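# Separate the phone from its case on the table

## Task

Remove the phone from its case and leave the phone and the case resting on the table with a gap of at least a finger's width between them. Both must stay put on their own once the robot lets go, and at the end the grippers must be open and moved away from them.

## Robot and tools

Robot: two six-joint arms, left_arm and right_arm, each ending in a parallel gripper. Neither arm may knock any rigid object off the table. Do not let the arms collide or press hard on each other. Occasionally a loose object may get nudged by an outside push.

Frame: all printed hand poses share one scene frame. The origin sits on the table surface midway between the arms, +z is up, +x reaches out across the table, and left_arm is mounted on the +y side. The names left and right do not correspond to image sides. Each pose gives end_effector_position in metres (the point between the finger pads, roughly 1 cm short of the fingertips) and end_effector_quat_wxyz. The printed position can be off, more so when the arm is stretched far. The fingers point along the gripper's +z axis and close along its y axis.

Tool execute_actions, argument actions: a list holding zero or one item.
- Empty list: no command, just returns the current state.
- Motion item: {"rows": [...], "steps": n}, n from 1 to 15 (default 15), each step 1/30 s. Every row is applied for one step; if rows run out, the last row repeats.
- Wait item: {"steps": n} without rows, n up to 300; returns after that many steps counted from the previous result.
- Optional pictures: true/false controls whether camera images come back (they do by default).
A refused call sends nothing to the robot.

Row layout: one flat list of 14 numbers covering both arms, always all 14 even if one arm is idle. First left_arm: waist, shoulder, elbow, wrist pitch, wrist yaw, wrist roll, gripper opening; then right_arm in the same seven slots. The six joint values are absolute target angles in radians, in the same form as the Joint positions line, not offsets. Stated ranges per arm: waist -2.618 to 3.054, shoulder 0.000 to 3.142, elbow 0.000 to 3.142, wrist pitch -1.571 to 1.571, wrist yaw -1.571 to 1.571, wrist roll -2.094 to 2.094. True ends may differ by up to 0.036 rad. A target more than 0.036 rad beyond a stated end, and also farther out than the joint's last reported angle, gets the call refused. Targets past the real end are clipped there, and the result may print "joint sent to its limit" (possibly about an earlier move); absence of that line does not prove more room. Opening is absolute on a scale -1 (closed) to +1 (fully open, 0.094 m pad gap).

Motion limits: each step, a joint's target is kept within a fixed lead of its measured angle (waist 0.202, shoulder 0.258, elbow 0.238, wrist pitch 0.573, wrist yaw and roll 0.522 rad), and if the targets would move the hand more than 70 mm from where it is, all of that arm's targets are pulled back proportionally. So big moves take several calls. Between calls, the arms keep heading toward the last row sent until everything nearly stops or a step is HELD; after that only a new action makes them go farther. Fingers mid-travel keep moving.

Result lines: the state line `left_arm: …` | `right_arm: …` gives both hand poses. Joint positions and Joint velocities list each arm's six joints (rad, rad/s) plus the pad gap (m, m/s). grip_measured is the measured opening on the command scale; each gripper's reading may be offset by up to about 1 mm, consistently within a run. "joint command not followed" means a clearance check altered or blocked some joint targets; the rest of the row still ran. HELD marks steps where the row was partly or wholly not sent. MOTOR HOT warns at 75 °C; OVER-TEMPERATURE FAULT reports a stop (90 °C halts that arm for 10 s; 100 °C drops the arm and releases its grip). Holding loads heats motors, even while you are thinking.

Gripping: away from -1 and +1, fingers are driven to where grip_measured equals your number. To hold something, command below the current grip_measured: about 0.03 lower holds firmly, a smaller gap holds more gently. Pad force tops out near 50 to 62 N (lower on some grippers, and less on parts thinner than about 2 mm), with a brief spike on first contact.

Tool zoom_image: camera (one of cam_head_left, cam_head_right, cam_high, cam_low, cam_left_wrist, cam_right_wrist) and region [x0, y0, x1, y1] in pixels of that camera's last image, origin top-left, at most 504 by 504. All images are 504x504; the wrist cameras are fisheye.

Tool finished_scene: scene is the current scene's integer number; it ends that scene irreversibly and reports whether the goal was met. Replying without any tool call ends the run.

Order of work: look, plan, approach above the parts, grasp the phone (or hold the case down with the other arm), lift or slide it free, set it down clear of the case, open the gripper, retract both arms, check that nothing is moving, then call finished_scene. Avoid drops, slips, slams, hard impacts and very hard pushes, and prefer smooth, efficient motion.

Each tool is called after "Request:" as name(argument=value, ...) on one line, values as JSON.

## Session

I'll start by looking at the current state.

Request:
execute_actions(actions=[])

Scene clock: 0.00 s of 4200.00 s.
left_arm: end_effector_position=(+0.3523, +0.3121, +0.3978) grip_measured=+1.000 end_effector_quat_wxyz=(+0.412, +0.061, +0.721, +0.555) | right_arm: end_effector_position=(+0.1961, -0.1058, +0.2576) grip_measured=+1.000 end_effector_quat_wxyz=(+0.618, -0.506, +0.573, +0.182)
Joint positions: left_arm=[-0.348  1.386  1.283  0.008 -1.07   0.933  0.094] | right_arm=[-0.092  0.623  0.559 -0.36  -1.145 -0.826  0.094]
Joint velocities: left_arm=[-0.007 -0.002  0.007 -0.037 -0.007 -0.037  0.   ] | right_arm=[-0.012  0.017  0.007 -0.051 -0.037  0.066  0.   ]

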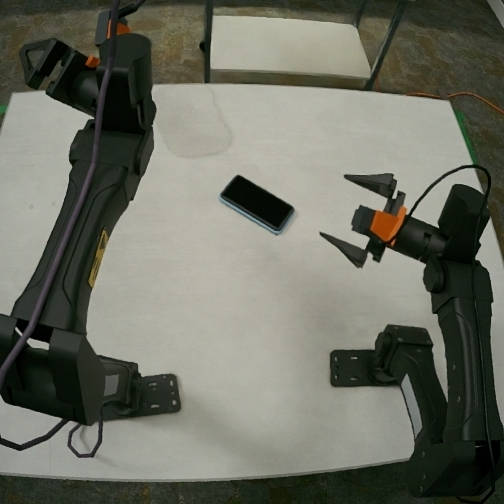

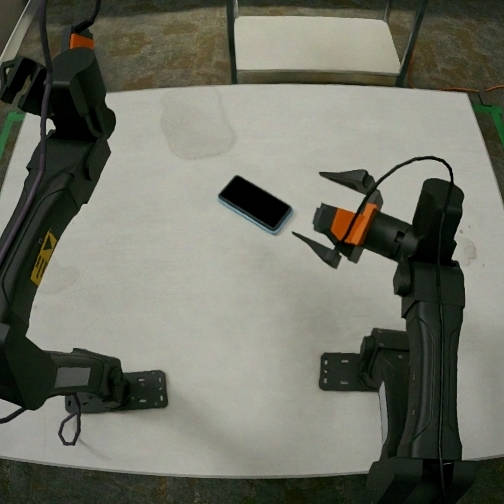

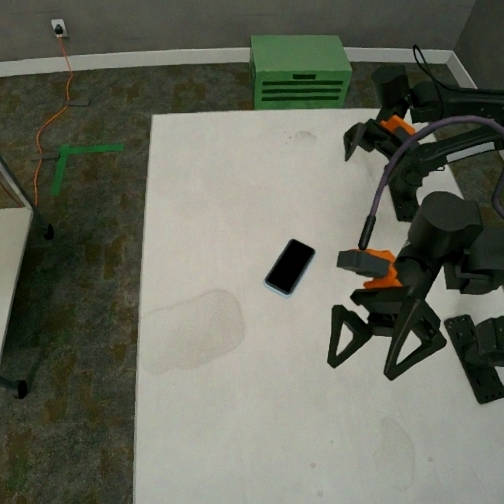

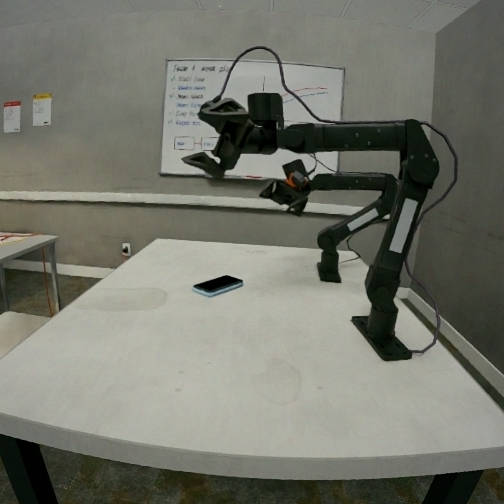

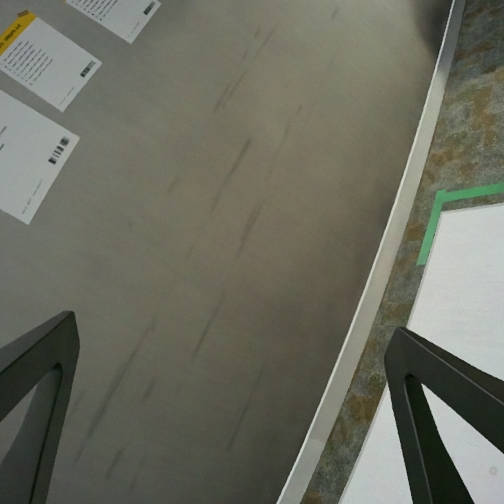

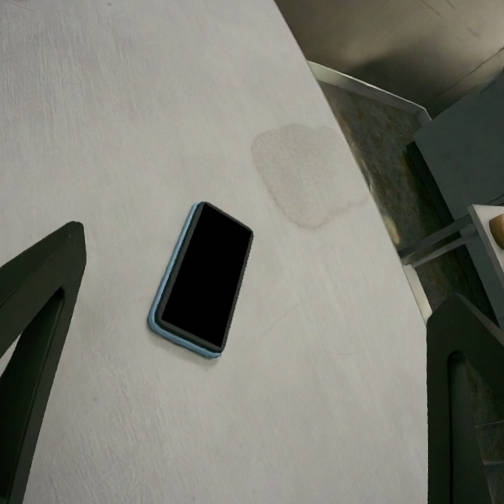

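Request:
zoom_image(camera="cam_right_wrist", region=[120, 180, 290, 380])

Request:
zoom_image(camera="cam_low", region=[170, 250, 270, 320])

Request:
zoom_image(camera="cam_head_left", region=[200, 160, 320, 250])

Region (120, 180, 290, 380) of cam_right_wrist's 504x504 image, scaled by 2.520, with more detail than that image has; it fills the left 428 columns of this view, and the rest is white.

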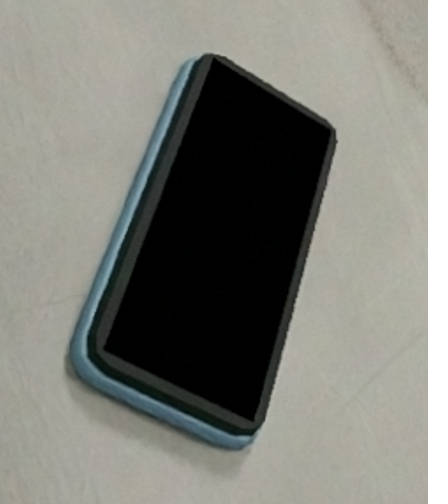

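Region (170, 250, 270, 320) of cam_low's 504x504 image, scaled by 5.040, with more detail than that image has; it fills the top 353 rows of this view, and the rest is white.

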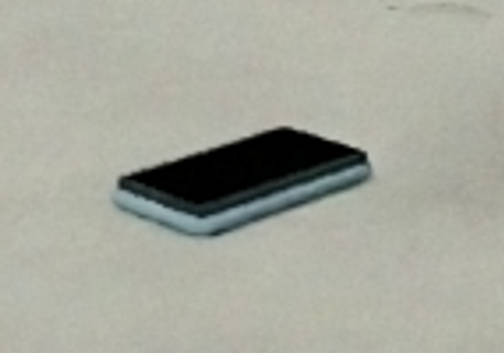

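Region (200, 160, 320, 250) of cam_head_left's 504x504 image, scaled by 4.200, with more detail than that image has; it fills the top 378 rows of this view, and the rest is white.

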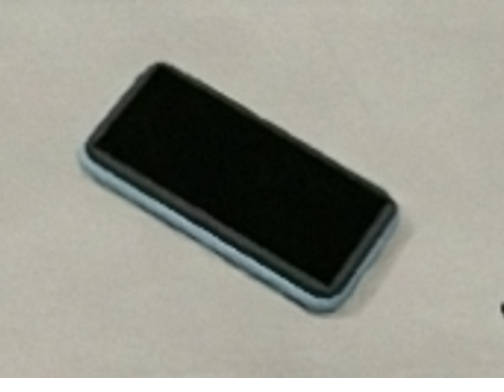

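Request:
execute_actions(actions=[{"rows": [[-0.348, 1.386, 1.283, 0.008, -1.07, 0.933, 1.0, 0.68, 2.112, 2.136, -1.55, 0.0, -0.32, 1.0]], "steps": 15}], pictures=false)

Request:
execute_actions(actions=[{"steps": 60}])

Scene clock: 120.50 s of 4200.00 s.
left_arm: end_effector_position=(+0.3523, +0.3121, +0.3978) grip_measured=+1.000 end_effector_quat_wxyz=(+0.412, +0.061, +0.720, +0.555) | right_arm: end_effector_position=(+0.2612, -0.0231, +0.1310) grip_measured=+1.000 end_effector_quat_wxyz=(-0.050, -0.458, +0.887, +0.035)
Joint positions: left_arm=[-0.348  1.386  1.283  0.008 -1.07   0.933  0.094] | right_arm=[ 0.689  1.95   1.766 -1.475 -0.083 -0.345  0.094]
Joint velocities: left_arm=[-0.007 -0.002  0.007 -0.051 -0.007  0.081  0.   ] | right_arm=[ 0.022  2.615  2.449 -0.447  0.491  0.037  0.   ]
Steps of this call (steps 1 to 90: nothing new was sent; then 117.00 s passed at rest; steps 91 to 105: all 15 steps of this action). Readings (joint positions):
91: left_arm=[-0.348 1.386 1.283 0.008 -1.070 0.933] | right_arm=[-0.055 0.655 0.601 -0.455 -1.064 -0.750]
92: left_arm=[-0.348 1.386 1.283 0.008 -1.070 0.933] | right_arm=[0.020 0.732 0.678 -0.572 -0.961 -0.665]
94: left_arm=[-0.348 1.386 1.283 0.008 -1.070 0.933] | right_arm=[0.169 0.916 0.847 -0.783 -0.756 -0.541]
98: left_arm=[-0.348 1.386 1.283 0.008 -1.070 0.933] | right_arm=[0.458 1.295 1.184 -1.187 -0.353 -0.411]
105: the state above

Scene clock: 122.50 s of 4200.00 s.
left_arm: end_effector_position=(+0.3523, +0.3121, +0.3978) grip_measured=+1.000 end_effector_quat_wxyz=(+0.412, +0.061, +0.720, +0.555) | right_arm: end_effector_position=(+0.3196, -0.0006, +0.1538) grip_measured=+1.000 end_effector_quat_wxyz=(+0.011, -0.452, +0.892, +0.003)
Joint positions: left_arm=[-0.348  1.386  1.283  0.008 -1.07   0.933  0.094] | right_arm=[ 0.687  2.118  2.111 -1.542 -0.002 -0.326  0.094]
Joint velocities: left_arm=[ 0.002  0.007 -0.017  0.007  0.037 -0.007  0.   ] | right_arm=[-0.022  0.002  0.002 -0.007  0.051  0.022  0.   ]
Steps of this call (steps 1 to 30: the robot went on to your last target; steps 31 to 60: nothing new was sent). Readings (joint positions):
1: left_arm=[-0.348 1.386 1.283 0.008 -1.070 0.933] | right_arm=[0.688 2.033 1.846 -1.482 -0.066 -0.341]
2: left_arm=[-0.348 1.386 1.283 0.008 -1.070 0.933] | right_arm=[0.687 2.101 1.918 -1.485 -0.052 -0.337]
4: left_arm=[-0.348 1.386 1.283 0.008 -1.070 0.933] | right_arm=[0.687 2.179 2.023 -1.484 -0.031 -0.332]
8: left_arm=[-0.348 1.386 1.283 0.008 -1.070 0.933] | right_arm=[0.687 2.162 2.090 -1.504 -0.013 -0.328]
60: the state above
All arms were judged still, so your last target was given up. Only a new action makes them travel on or press farther. Fingers that are still opening or closing keep moving.

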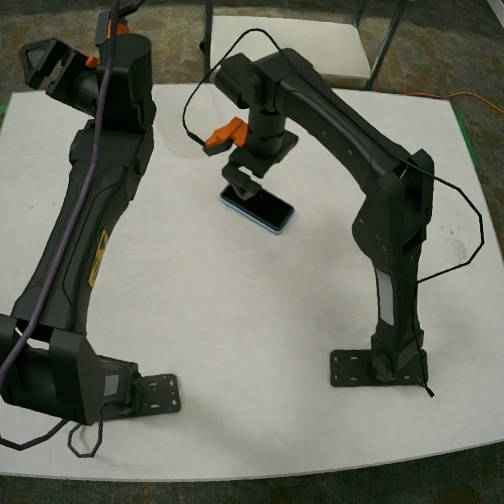

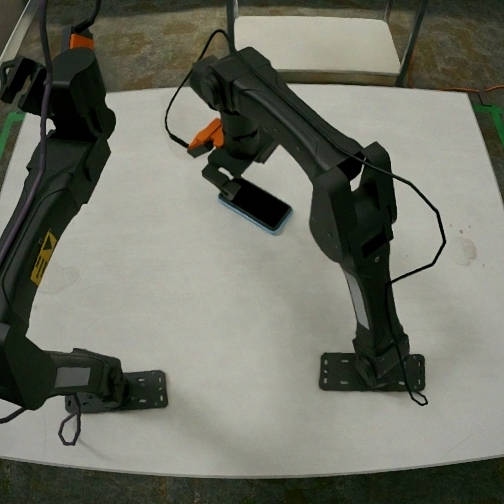

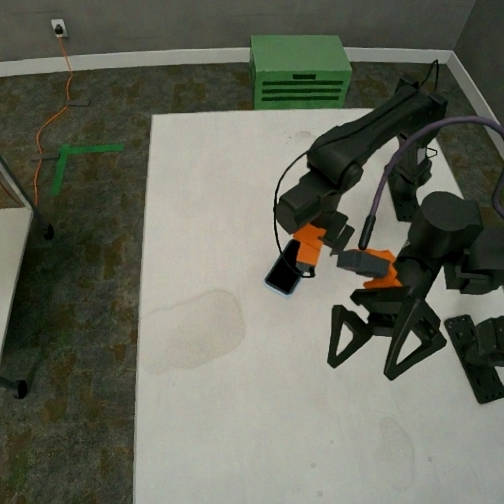

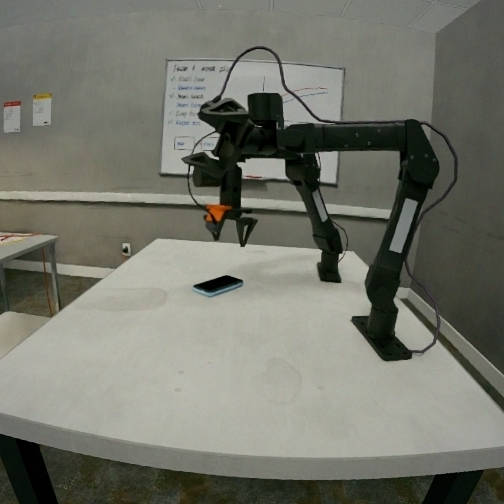

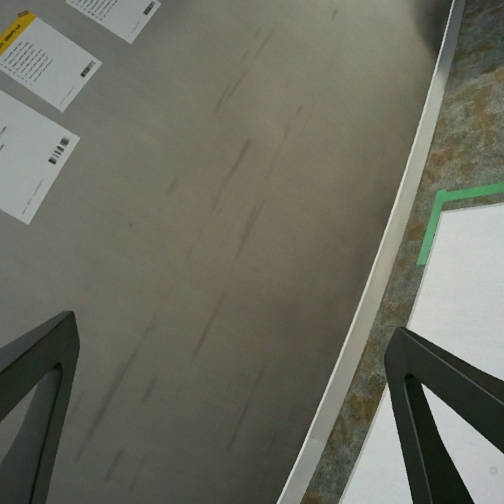

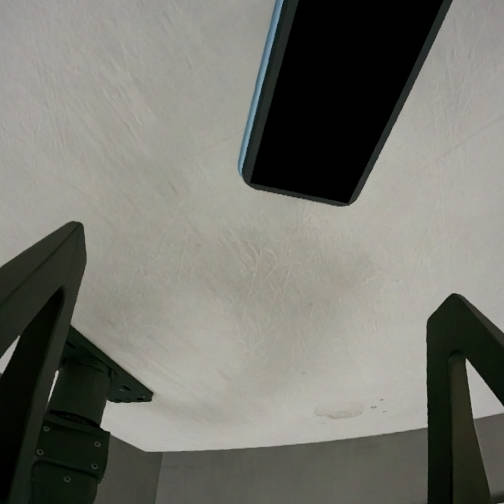

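Request:
execute_actions(actions=[{"rows": [[-0.348, 1.386, 1.283, 0.008, -1.07, 0.933, 1.0, 0.687, 2.306, 2.157, -1.40, 0.0, -0.32, 1.0]], "steps": 15}], pictures=false)

Request:
execute_actions(actions=[{"steps": 30}])

Scene clock: 214.70 s of 4200.00 s.
left_arm: end_effector_position=(+0.3523, +0.3121, +0.3978) grip_measured=+1.000 end_effector_quat_wxyz=(+0.412, +0.061, +0.720, +0.555) | right_arm: end_effector_position=(+0.3513, +0.0214, +0.0727) grip_measured=+1.000 end_effector_quat_wxyz=(-0.017, -0.451, +0.892, -0.002)
Joint positions: left_arm=[-0.348  1.386  1.283  0.008 -1.07   0.933  0.094] | right_arm=[ 0.687  2.338  2.147 -1.413 -0.001 -0.326  0.094]
Joint velocities: left_arm=[-0.012 -0.022 -0.022  0.022  0.007 -0.11   0.   ] | right_arm=[ 0.017 -0.115 -0.012 -0.007 -0.022  0.066  0.   ]
Steps of this call (steps 1 to 90: nothing new was sent; then 88.70 s passed at rest; steps 91 to 105: all 15 steps of this action). Readings (joint positions):
91: left_arm=[-0.348 1.386 1.283 0.008 -1.070 0.933] | right_arm=[0.687 2.133 2.119 -1.539 -0.002 -0.326]
92: left_arm=[-0.348 1.386 1.283 0.008 -1.070 0.933] | right_arm=[0.687 2.157 2.135 -1.524 -0.002 -0.326]
94: left_arm=[-0.348 1.386 1.283 0.008 -1.070 0.933] | right_arm=[0.687 2.222 2.147 -1.474 -0.002 -0.326]
98: left_arm=[-0.348 1.386 1.283 0.008 -1.070 0.933] | right_arm=[0.687 2.339 2.147 -1.427 -0.002 -0.326]
105: the state above

Scene clock: 215.70 s of 4200.00 s.
left_arm: end_effector_position=(+0.3523, +0.3121, +0.3978) grip_measured=+1.000 end_effector_quat_wxyz=(+0.412, +0.061, +0.720, +0.555) | right_arm: end_effector_position=(+0.3520, +0.0219, +0.0763) grip_measured=+1.000 end_effector_quat_wxyz=(-0.012, -0.451, +0.892, -0.001)
Joint positions: left_arm=[-0.348  1.386  1.283  0.008 -1.07   0.933  0.094] | right_arm=[ 0.687  2.33   2.147 -1.411 -0.001 -0.326  0.094]
Joint velocities: left_arm=[-0.002 -0.012 -0.007 -0.022  0.022  0.007  0.   ] | right_arm=[ 0.012  0.017 -0.017  0.066 -0.022 -0.037  0.   ]
Steps of this call (steps 1 to 15: the robot went on to your last target; steps 16 to 30: nothing new was sent). Readings (joint positions):
1: left_arm=[-0.348 1.386 1.283 0.008 -1.070 0.933] | right_arm=[0.687 2.334 2.147 -1.413 -0.001 -0.326]
2: left_arm=[-0.348 1.386 1.283 0.008 -1.070 0.933] | right_arm=[0.687 2.332 2.147 -1.412 -0.001 -0.326]
4: left_arm=[-0.348 1.386 1.283 0.008 -1.070 0.933] | right_arm=[0.687 2.330 2.147 -1.412 -0.001 -0.326]
8: left_arm=[-0.348 1.386 1.283 0.008 -1.070 0.933] | right_arm=[0.687 2.330 2.147 -1.412 -0.001 -0.326]
30: the state above
All arms were judged still, so your last target was given up. Only a new action makes them travel on or press farther. Fingers that are still opening or closing keep moving.

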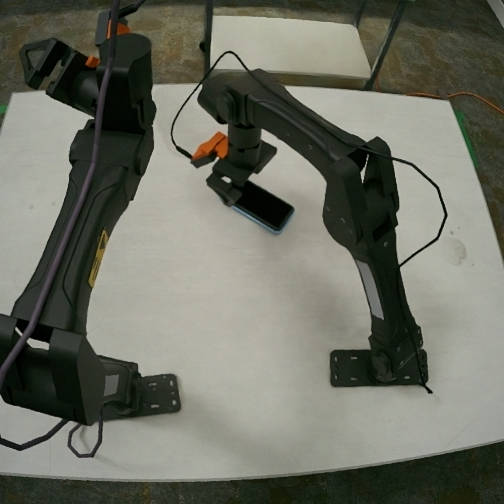

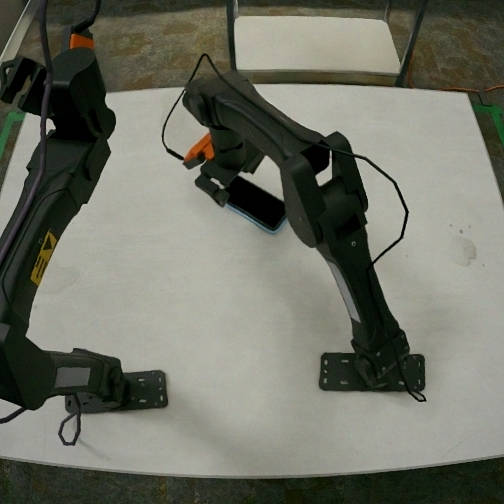

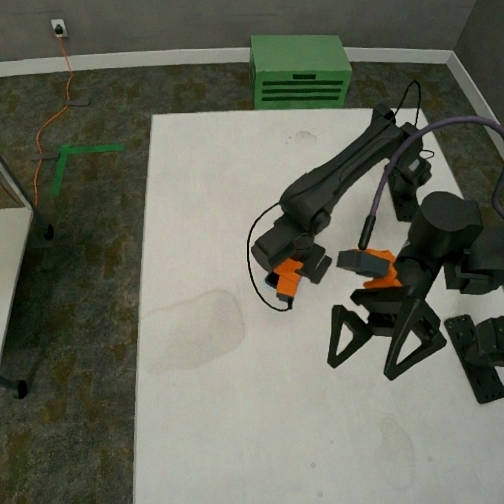

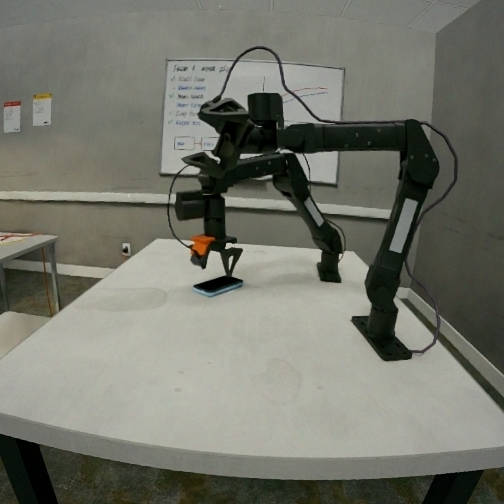

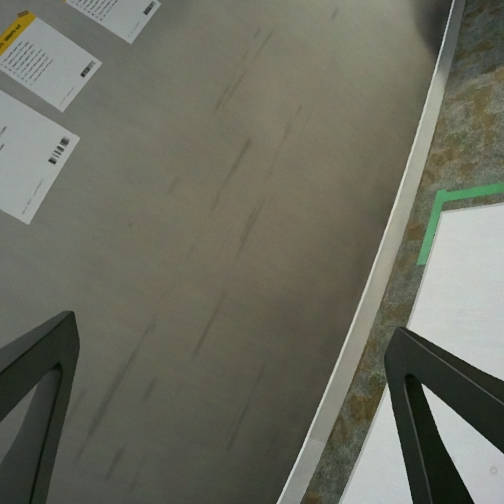

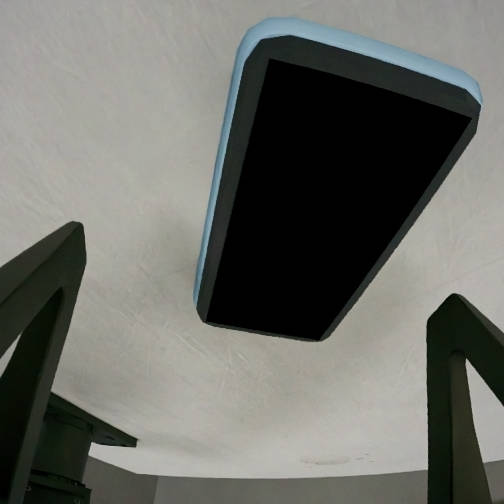

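Request:
execute_actions(actions=[{"rows": [[-0.348, 1.386, 1.283, 0.008, -1.07, 0.933, 1.0, 0.628, 2.15, 1.788, -1.17, 0.0, -0.385, 1.0]], "steps": 15}], pictures=false)

Request:
execute_actions(actions=[{"steps": 30}])

Scene clock: 272.27 s of 4200.00 s.
left_arm: end_effector_position=(+0.3523, +0.3121, +0.3978) grip_measured=+1.000 end_effector_quat_wxyz=(+0.412, +0.061, +0.720, +0.555) | right_arm: end_effector_position=(+0.3455, -0.0167, +0.0564) grip_measured=+1.000 end_effector_quat_wxyz=(+0.005, -0.445, +0.895, -0.002)
Joint positions: left_arm=[-0.348  1.386  1.283  0.008 -1.07   0.933  0.094] | right_arm=[ 0.623  2.167  1.798 -1.192  0.004 -0.377  0.094]
Joint velocities: left_arm=[ 0.007  0.022 -0.007  0.007 -0.051  0.022  0.   ] | right_arm=[-0.027 -0.007  0.012  0.066  0.007 -0.066  0.   ]
Steps of this call (steps 1 to 90: nothing new was sent; then 53.07 s passed at rest; steps 91 to 105: all 15 steps of this action). Readings (joint positions):
91: left_arm=[-0.348 1.386 1.283 0.008 -1.070 0.933] | right_arm=[0.683 2.301 2.093 -1.359 -0.003 -0.334]
92: left_arm=[-0.348 1.386 1.283 0.008 -1.070 0.933] | right_arm=[0.677 2.258 2.007 -1.304 -0.004 -0.343]
94: left_arm=[-0.348 1.386 1.283 0.008 -1.070 0.933] | right_arm=[0.656 2.187 1.871 -1.265 -0.004 -0.356]
98: left_arm=[-0.348 1.386 1.283 0.008 -1.070 0.933] | right_arm=[0.623 2.167 1.801 -1.234 0.003 -0.369]
105: the state above

Scene clock: 273.27 s of 4200.00 s.
left_arm: end_effector_position=(+0.3523, +0.3121, +0.3978) grip_measured=+1.000 end_effector_quat_wxyz=(+0.412, +0.061, +0.720, +0.555) | right_arm: end_effector_position=(+0.3476, -0.0154, +0.0564) grip_measured=+1.000 end_effector_quat_wxyz=(+0.010, -0.446, +0.895, -0.001)
Joint positions: left_arm=[-0.348  1.386  1.283  0.008 -1.07   0.933  0.094] | right_arm=[ 0.623  2.167  1.798 -1.182  0.004 -0.378  0.094]
Joint velocities: left_arm=[-0.007  0.017  0.012 -0.037  0.022 -0.037  0.   ] | right_arm=[ 0.002  0.002  0.002 -0.037 -0.051 -0.007  0.   ]
Steps of this call (steps 1 to 15: the robot went on to your last target; steps 16 to 30: nothing new was sent). Readings (joint positions):
1: left_arm=[-0.348 1.386 1.283 0.008 -1.070 0.933] | right_arm=[0.623 2.167 1.798 -1.189 0.004 -0.377]
2: left_arm=[-0.348 1.386 1.283 0.008 -1.070 0.933] | right_arm=[0.623 2.167 1.798 -1.187 0.004 -0.377]
4: left_arm=[-0.348 1.386 1.283 0.008 -1.070 0.933] | right_arm=[0.623 2.167 1.798 -1.185 0.004 -0.378]
8: left_arm=[-0.348 1.386 1.283 0.008 -1.070 0.933] | right_arm=[0.623 2.167 1.798 -1.183 0.004 -0.378]
30: the state above
All arms were judged still, so your last target was given up. Only a new action makes them travel on or press farther. Fingers that are still opening or closing keep moving.

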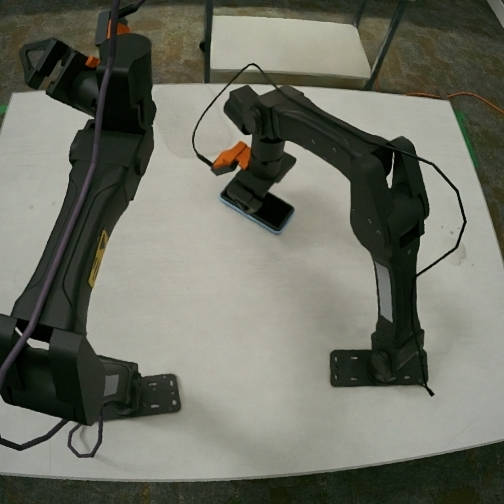

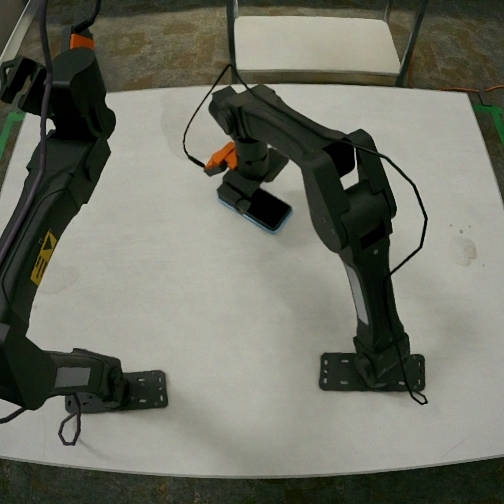

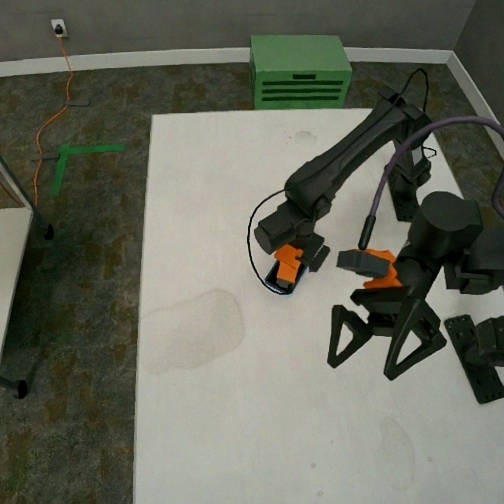

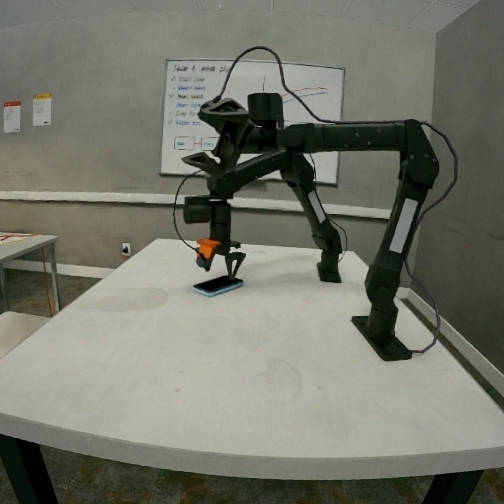

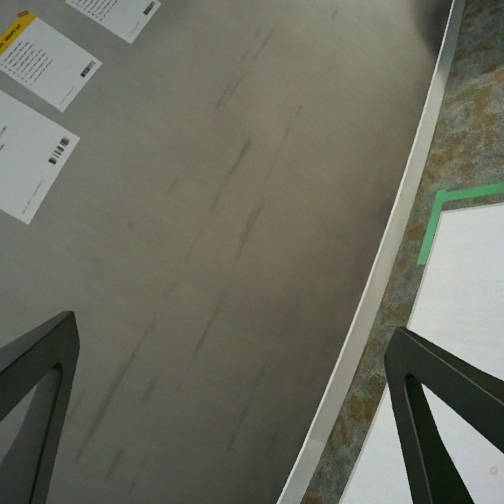

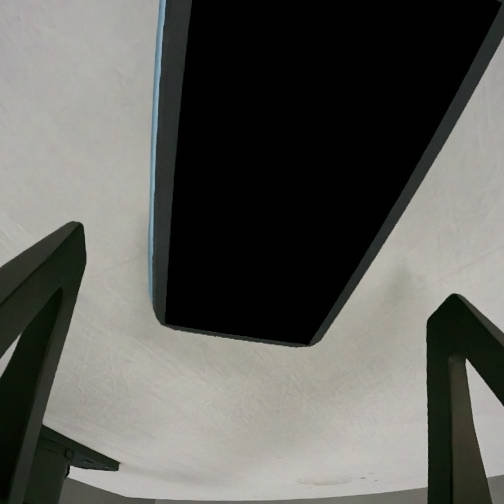

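Request:
execute_actions(actions=[{"rows": [[-0.348, 1.386, 1.283, 0.008, -1.07, 0.933, 1.0, 0.623, 2.185, 1.732, -1.09, 0.0, -0.378, 1.0]], "steps": 15}], pictures=false)

Request:
execute_actions(actions=[{"steps": 25}])

Scene clock: 318.70 s of 4200.00 s.
left_arm: end_effector_position=(+0.3523, +0.3121, +0.3978) grip_measured=+1.000 end_effector_quat_wxyz=(+0.412, +0.061, +0.720, +0.555) | right_arm: end_effector_position=(+0.3487, -0.0147, +0.0328) grip_measured=+1.000 end_effector_quat_wxyz=(+0.009, -0.446, +0.895, -0.001)
Joint positions: left_arm=[-0.348  1.386  1.283  0.008 -1.07   0.933  0.094] | right_arm=[ 0.623  2.192  1.743 -1.105  0.004 -0.378  0.094]
Joint velocities: left_arm=[-0.002 -0.022 -0.027 -0.051  0.051 -0.007  0.   ] | right_arm=[-0.007  0.002 -0.027  0.022 -0.051  0.022  0.   ]
Steps of this call (steps 1 to 90: nothing new was sent; then 41.93 s passed at rest; steps 91 to 105: all 15 steps of this action). Readings (joint positions):
91: left_arm=[-0.348 1.386 1.283 0.008 -1.070 0.933] | right_arm=[0.623 2.167 1.790 -1.169 0.004 -0.378]
92: left_arm=[-0.348 1.386 1.283 0.008 -1.070 0.933] | right_arm=[0.623 2.167 1.780 -1.153 0.004 -0.378]
94: left_arm=[-0.348 1.386 1.283 0.008 -1.070 0.933] | right_arm=[0.623 2.175 1.760 -1.133 0.004 -0.378]
98: left_arm=[-0.348 1.386 1.283 0.008 -1.070 0.933] | right_arm=[0.623 2.191 1.744 -1.117 0.004 -0.378]
105: the state above

Scene clock: 319.53 s of 4200.00 s.
left_arm: end_effector_position=(+0.3523, +0.3121, +0.3978) grip_measured=+1.000 end_effector_quat_wxyz=(+0.412, +0.061, +0.720, +0.555) | right_arm: end_effector_position=(+0.3494, -0.0143, +0.0328) grip_measured=+1.000 end_effector_quat_wxyz=(+0.011, -0.446, +0.895, -0.001)
Joint positions: left_arm=[-0.348  1.386  1.283  0.008 -1.07   0.933  0.094] | right_arm=[ 0.623  2.192  1.743 -1.102  0.004 -0.378  0.094]
Joint velocities: left_arm=[ 0.012 -0.027  0.017  0.051 -0.081 -0.022  0.   ] | right_arm=[ 0.017 -0.012  0.007 -0.066  0.022  0.081  0.   ]
Steps of this call (steps 1 to 15: the robot went on to your last target; steps 16 to 25: nothing new was sent). Readings (joint positions):
1: left_arm=[-0.348 1.386 1.283 0.008 -1.070 0.933] | right_arm=[0.623 2.192 1.743 -1.104 0.004 -0.378]
2: left_arm=[-0.348 1.386 1.283 0.008 -1.070 0.933] | right_arm=[0.623 2.192 1.743 -1.103 0.004 -0.378]
4: left_arm=[-0.348 1.386 1.283 0.008 -1.070 0.933] | right_arm=[0.623 2.192 1.743 -1.103 0.004 -0.378]
8: left_arm=[-0.348 1.386 1.283 0.008 -1.070 0.933] | right_arm=[0.623 2.192 1.743 -1.102 0.004 -0.378]
25: the state above
All arms were judged still, so your last target was given up. Only a new action makes them travel on or press farther. Fingers that are still opening or closing keep moving.

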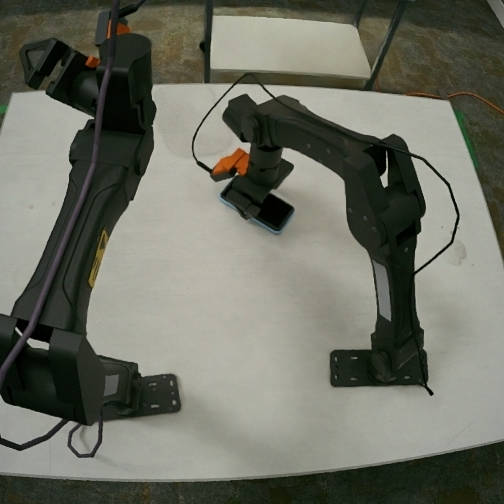

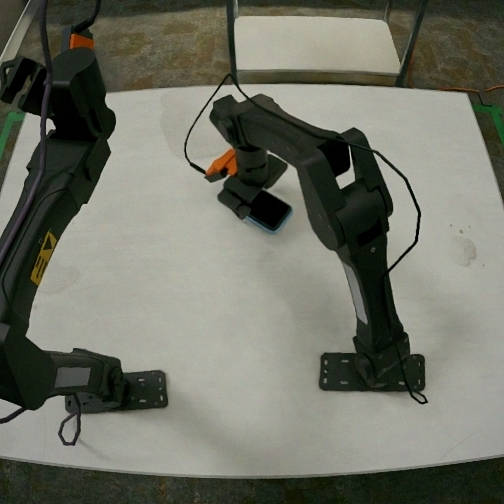

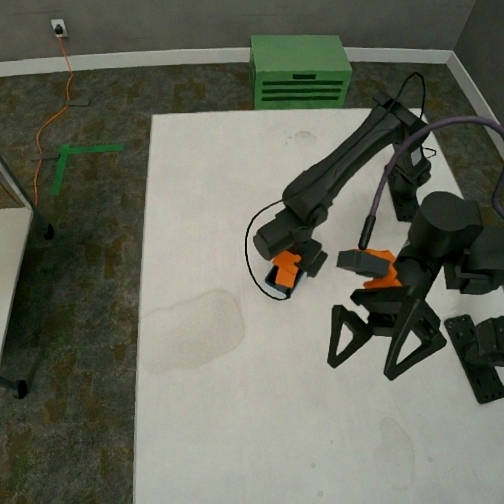

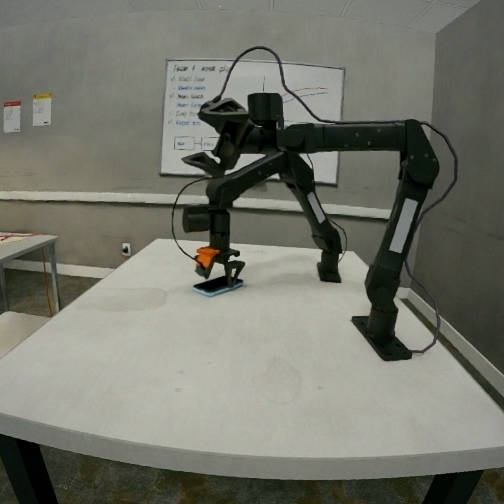

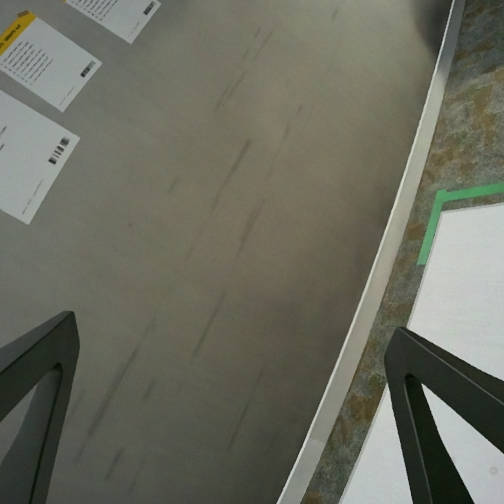

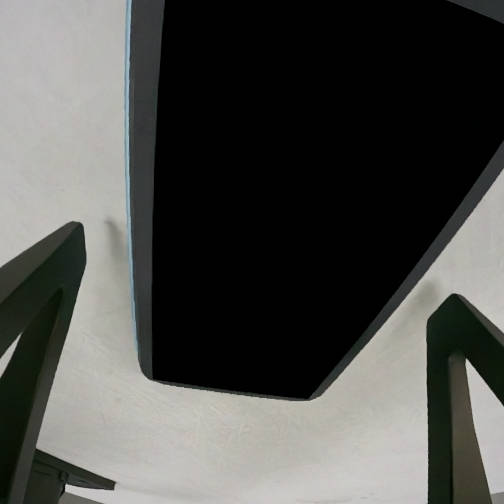

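Request:
zoom_image(camera="cam_low", region=[180, 240, 260, 305])

Request:
zoom_image(camera="cam_head_left", region=[200, 150, 320, 250])

Region (180, 240, 260, 305) of cam_low's 504x504 image, scaled by 6.300, with more detail than that image has; it fills the top 410 rows of this view, and the rest is white.

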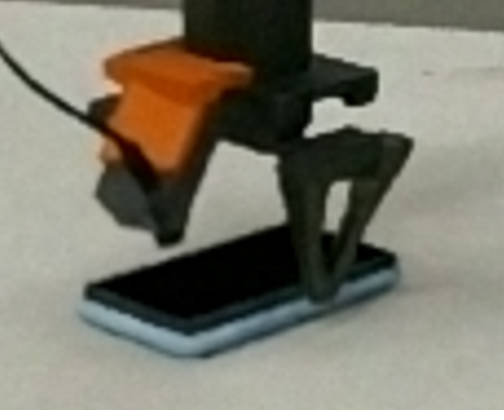

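Region (200, 150, 320, 250) of cam_head_left's 504x504 image, scaled by 4.200, with more detail than that image has.

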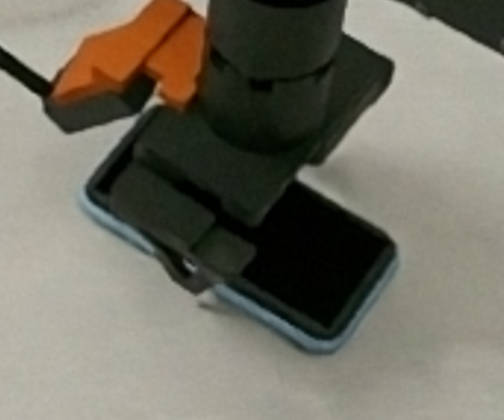

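Request:
execute_actions(actions=[{"rows": [[-0.348, 1.386, 1.283, 0.008, -1.07, 0.933, 1.0, 0.623, 2.212, 1.732, -1.09, 0.0, -0.378, 1.0]], "steps": 15}], pictures=false)

Request:
execute_actions(actions=[{"steps": 20}])

Scene clock: 344.20 s of 4200.00 s.
left_arm: end_effector_position=(+0.3523, +0.3121, +0.3978) grip_measured=+1.000 end_effector_quat_wxyz=(+0.412, +0.061, +0.720, +0.555) | right_arm: end_effector_position=(+0.3481, -0.0151, +0.0250) grip_measured=+1.000 end_effector_quat_wxyz=(+0.001, -0.446, +0.895, -0.002)
Joint positions: left_arm=[-0.348  1.386  1.283  0.008 -1.07   0.933  0.094] | right_arm=[ 0.623  2.211  1.743 -1.1    0.004 -0.378  0.094]
Joint velocities: left_arm=[-0.007 -0.007  0.002  0.022 -0.007 -0.081  0.   ] | right_arm=[-0.017 -0.007 -0.007 -0.022  0.022 -0.022  0.   ]
Steps of this call (steps 1 to 90: nothing new was sent; then 21.17 s passed at rest; steps 91 to 105: all 15 steps of this action). Readings (joint positions):
91: left_arm=[-0.348 1.386 1.283 0.008 -1.070 0.933] | right_arm=[0.623 2.193 1.743 -1.102 0.004 -0.378]
92: left_arm=[-0.348 1.386 1.283 0.008 -1.070 0.933] | right_arm=[0.623 2.194 1.743 -1.101 0.004 -0.378]
94: left_arm=[-0.348 1.386 1.283 0.008 -1.070 0.933] | right_arm=[0.623 2.201 1.743 -1.100 0.004 -0.378]
98: left_arm=[-0.348 1.386 1.283 0.008 -1.070 0.933] | right_arm=[0.623 2.210 1.743 -1.100 0.004 -0.378]
105: the state above

Scene clock: 344.87 s of 4200.00 s.
left_arm: end_effector_position=(+0.3523, +0.3121, +0.3978) grip_measured=+1.000 end_effector_quat_wxyz=(+0.412, +0.061, +0.720, +0.555) | right_arm: end_effector_position=(+0.3481, -0.0151, +0.0250) grip_measured=+1.000 end_effector_quat_wxyz=(+0.001, -0.446, +0.895, -0.002)
Joint positions: left_arm=[-0.348  1.386  1.283  0.008 -1.07   0.933  0.094] | right_arm=[ 0.623  2.211  1.743 -1.1    0.004 -0.378  0.094]
Joint velocities: left_arm=[-0.017  0.002 -0.012 -0.066 -0.007  0.007  0.   ] | right_arm=[-0.002  0.012  0.012  0.037 -0.022 -0.007  0.   ]
Steps of this call (steps 1 to 15: the robot went on to your last target; steps 16 to 20: nothing new was sent). Readings (joint positions):
1: left_arm=[-0.348 1.386 1.283 0.008 -1.070 0.933] | right_arm=[0.623 2.211 1.743 -1.100 0.004 -0.378]
2: left_arm=[-0.348 1.386 1.283 0.008 -1.070 0.933] | right_arm=[0.623 2.211 1.743 -1.100 0.004 -0.378]
4: left_arm=[-0.348 1.386 1.283 0.008 -1.070 0.933] | right_arm=[0.623 2.211 1.743 -1.100 0.004 -0.378]
8: left_arm=[-0.348 1.386 1.283 0.008 -1.070 0.933] | right_arm=[0.623 2.211 1.743 -1.100 0.004 -0.378]
20: the state above
All arms were judged still, so your last target was given up. Only a new action makes them travel on or press farther. Fingers that are still opening or closing keep moving.

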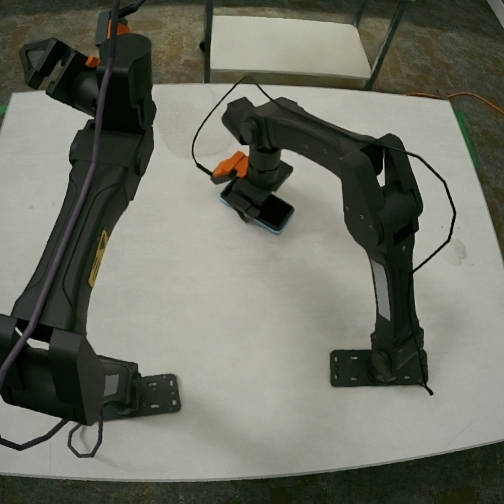

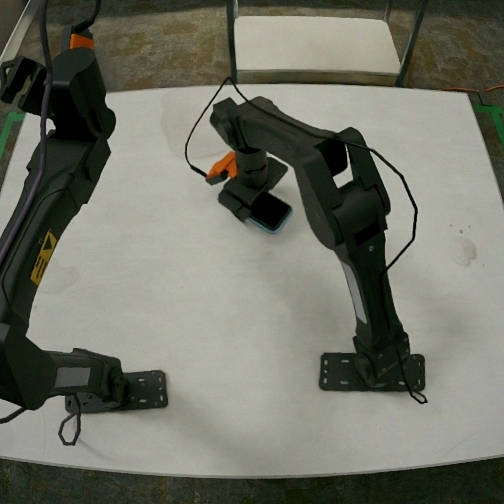

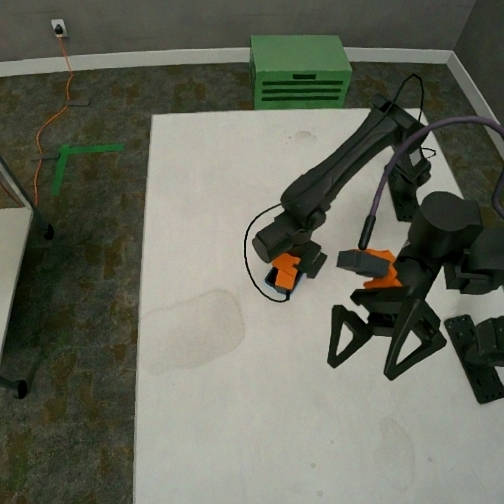

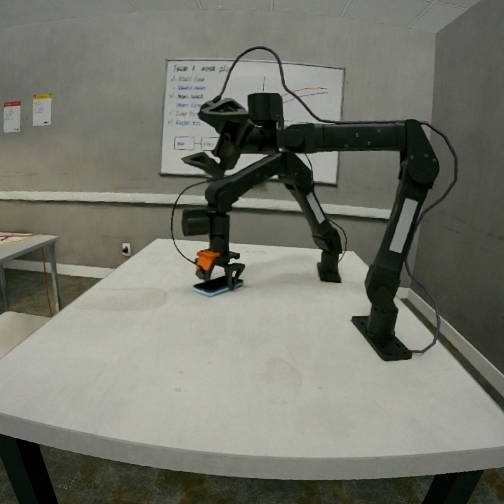

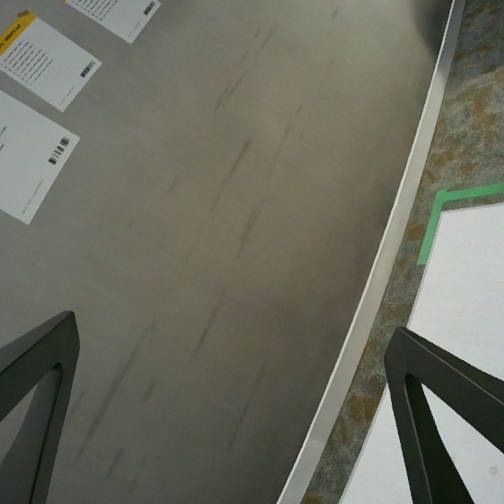

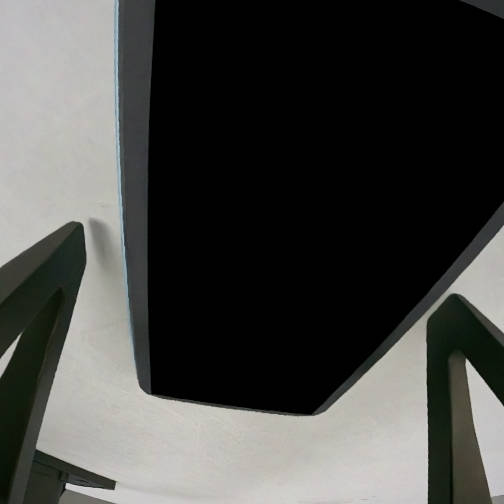

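Request:
zoom_image(camera="cam_low", region=[190, 255, 250, 300])

Region (190, 255, 250, 300) of cam_low's 504x504 image, scaled by 8.400, with more detail than that image has; it fills the top 378 rows of this view, and the rest is white.

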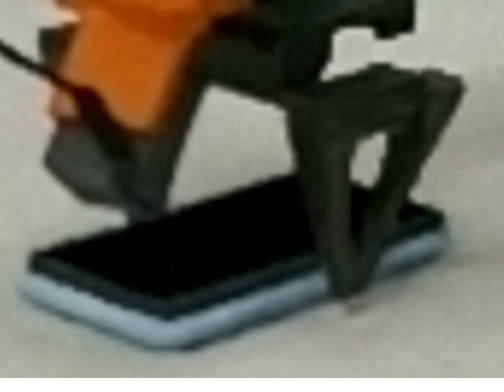

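Request:
zoom_image(camera="cam_head_left", region=[215, 180, 295, 240])

Request:
zoom_image(camera="cam_right_wrist", region=[0, 150, 250, 400])

Region (215, 180, 295, 240) of cam_head_left's 504x504 image, scaled by 6.300, with more detail than that image has; it fills the top 378 rows of this view, and the rest is white.

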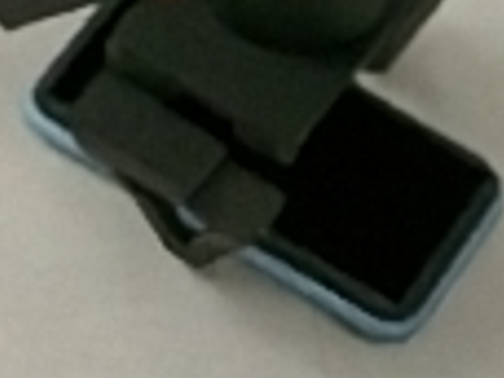

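Region (0, 150, 250, 400) of cam_right_wrist's 504x504 image, scaled by 2.016, with more detail than that image has.

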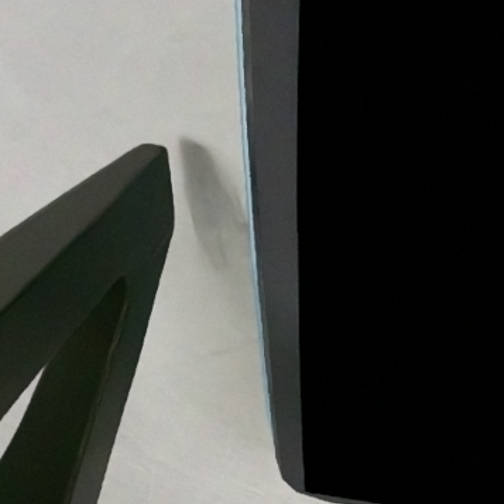

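Request:
execute_actions(actions=[{"rows": [[-0.348, 1.386, 1.283, 0.008, -1.07, 0.933, 1.0, 0.623, 2.183, 1.732, -1.09, 0.0, -0.378, 1.0]], "steps": 15}], pictures=false)

Request:
execute_actions(actions=[{"steps": 20}], pictures=false)

Scene clock: 406.10 s of 4200.00 s.
left_arm: end_effector_position=(+0.3523, +0.3121, +0.3978) grip_measured=+1.000 end_effector_quat_wxyz=(+0.412, +0.061, +0.720, +0.555) | right_arm: end_effector_position=(+0.3481, -0.0151, +0.0250) grip_measured=+1.000 end_effector_quat_wxyz=(+0.001, -0.446, +0.895, -0.002)
Joint positions: left_arm=[-0.348  1.386  1.283  0.008 -1.07   0.934  0.094] | right_arm=[ 0.623  2.211  1.743 -1.1    0.004 -0.378  0.094]
Joint velocities: left_arm=[ 0.007 -0.042 -0.002  0.051  0.037 -0.007  0.   ] | right_arm=[-0.007  0.002 -0.017 -0.037 -0.007 -0.11   0.   ]
Steps of this call (steps 1 to 90: nothing new was sent; then 57.73 s passed at rest; steps 91 to 105: all 15 steps of this action). Readings (joint positions):
91: left_arm=[-0.348 1.386 1.283 0.008 -1.070 0.934] | right_arm=[0.623 2.211 1.743 -1.100 0.004 -0.378]
92: left_arm=[-0.348 1.386 1.283 0.008 -1.070 0.934] | right_arm=[0.623 2.211 1.743 -1.100 0.004 -0.378]
94: left_arm=[-0.348 1.386 1.283 0.008 -1.070 0.934] | right_arm=[0.623 2.211 1.743 -1.100 0.004 -0.378]
98: left_arm=[-0.348 1.386 1.283 0.008 -1.070 0.934] | right_arm=[0.623 2.211 1.743 -1.100 0.004 -0.378]
105: the state above

Scene clock: 406.77 s of 4200.00 s.
left_arm: end_effector_position=(+0.3523, +0.3121, +0.3978) grip_measured=+1.000 end_effector_quat_wxyz=(+0.412, +0.061, +0.720, +0.555) | right_arm: end_effector_position=(+0.3481, -0.0151, +0.0250) grip_measured=+1.000 end_effector_quat_wxyz=(+0.001, -0.446, +0.895, -0.002)
Joint positions: left_arm=[-0.348  1.386  1.283  0.008 -1.07   0.934  0.094] | right_arm=[ 0.623  2.211  1.743 -1.1    0.004 -0.378  0.094]
Joint velocities: left_arm=[ 0.017 -0.032 -0.012  0.007  0.051  0.022  0.   ] | right_arm=[-0.022 -0.017  0.007 -0.022 -0.007  0.007  0.   ]
Steps of this call (steps 1 to 15: the robot went on to your last target; steps 16 to 20: nothing new was sent). Readings (joint positions):
1: left_arm=[-0.348 1.386 1.283 0.008 -1.070 0.934] | right_arm=[0.623 2.211 1.743 -1.100 0.004 -0.378]
2: left_arm=[-0.348 1.386 1.283 0.008 -1.070 0.934] | right_arm=[0.623 2.211 1.743 -1.100 0.004 -0.378]
4: left_arm=[-0.348 1.386 1.283 0.008 -1.070 0.934] | right_arm=[0.623 2.211 1.743 -1.100 0.004 -0.378]
8: left_arm=[-0.348 1.386 1.283 0.008 -1.070 0.934] | right_arm=[0.623 2.211 1.743 -1.100 0.004 -0.378]
20: the state above
All arms were judged still, so your last target was given up. Only a new action makes them travel on or press farther. Fingers that are still opening or closing keep moving.

Request:
execute_actions(actions=[{"rows": [[-0.348, 1.386, 1.283, 0.008, -1.07, 0.933, 1.0, 0.623, 2.145, 1.732, -1.09, 0.0, -0.378, 1.0]], "steps": 15}], pictures=false)

Request:
execute_actions(actions=[{"steps": 15}], pictures=false)

Scene clock: 416.37 s of 4200.00 s.
left_arm: end_effector_position=(+0.3523, +0.3121, +0.3978) grip_measured=+1.000 end_effector_quat_wxyz=(+0.412, +0.061, +0.720, +0.555) | right_arm: end_effector_position=(+0.3517, -0.0129, +0.0437) grip_measured=+1.000 end_effector_quat_wxyz=(+0.025, -0.446, +0.895, +0.000)
Joint positions: left_arm=[-0.348  1.386  1.283  0.008 -1.07   0.934  0.094] | right_arm=[ 0.623  2.165  1.743 -1.099  0.004 -0.378  0.094]
Joint velocities: left_arm=[-0.022  0.027 -0.007  0.022 -0.066 -0.081  0.   ] | right_arm=[ 0.002 -0.007  0.002  0.007 -0.066 -0.037  0.   ]
Steps of this call (steps 1 to 90: nothing new was sent; then 6.10 s passed at rest; steps 91 to 105: all 15 steps of this action). Readings (joint positions):
91: left_arm=[-0.348 1.386 1.283 0.008 -1.070 0.934] | right_arm=[0.623 2.208 1.743 -1.100 0.004 -0.378]
92: left_arm=[-0.348 1.386 1.283 0.008 -1.070 0.934] | right_arm=[0.623 2.204 1.743 -1.100 0.004 -0.378]
94: left_arm=[-0.348 1.386 1.283 0.008 -1.070 0.934] | right_arm=[0.623 2.189 1.743 -1.100 0.004 -0.378]
98: left_arm=[-0.348 1.386 1.283 0.008 -1.070 0.934] | right_arm=[0.623 2.167 1.743 -1.099 0.004 -0.378]
105: the state above

Scene clock: 416.87 s of 4200.00 s.
left_arm: end_effector_position=(+0.3523, +0.3121, +0.3978) grip_measured=+1.000 end_effector_quat_wxyz=(+0.412, +0.061, +0.720, +0.555) | right_arm: end_effector_position=(+0.3517, -0.0129, +0.0437) grip_measured=+1.000 end_effector_quat_wxyz=(+0.025, -0.446, +0.895, +0.000)
Joint positions: left_arm=[-0.348  1.386  1.283  0.008 -1.07   0.934  0.094] | right_arm=[ 0.623  2.165  1.743 -1.099  0.004 -0.378  0.094]
Joint velocities: left_arm=[ 0.012 -0.017 -0.007  0.037 -0.007 -0.037  0.   ] | right_arm=[-0.007 -0.007  0.002  0.051 -0.007 -0.139  0.   ]
Steps of this call (steps 1 to 15: the robot went on to your last target). Readings (joint positions):
1: left_arm=[-0.348 1.386 1.283 0.008 -1.070 0.934] | right_arm=[0.623 2.165 1.743 -1.099 0.004 -0.378]
2: left_arm=[-0.348 1.386 1.283 0.008 -1.070 0.934] | right_arm=[0.623 2.165 1.743 -1.099 0.004 -0.378]
4: left_arm=[-0.348 1.386 1.283 0.008 -1.070 0.934] | right_arm=[0.623 2.165 1.743 -1.099 0.004 -0.378]
8: left_arm=[-0.348 1.386 1.283 0.008 -1.070 0.934] | right_arm=[0.623 2.165 1.743 -1.099 0.004 -0.378]
15: the state above
All arms were judged still, so your last target was given up. Only a new action makes them travel on or press farther. Fingers that are still opening or closing keep moving.


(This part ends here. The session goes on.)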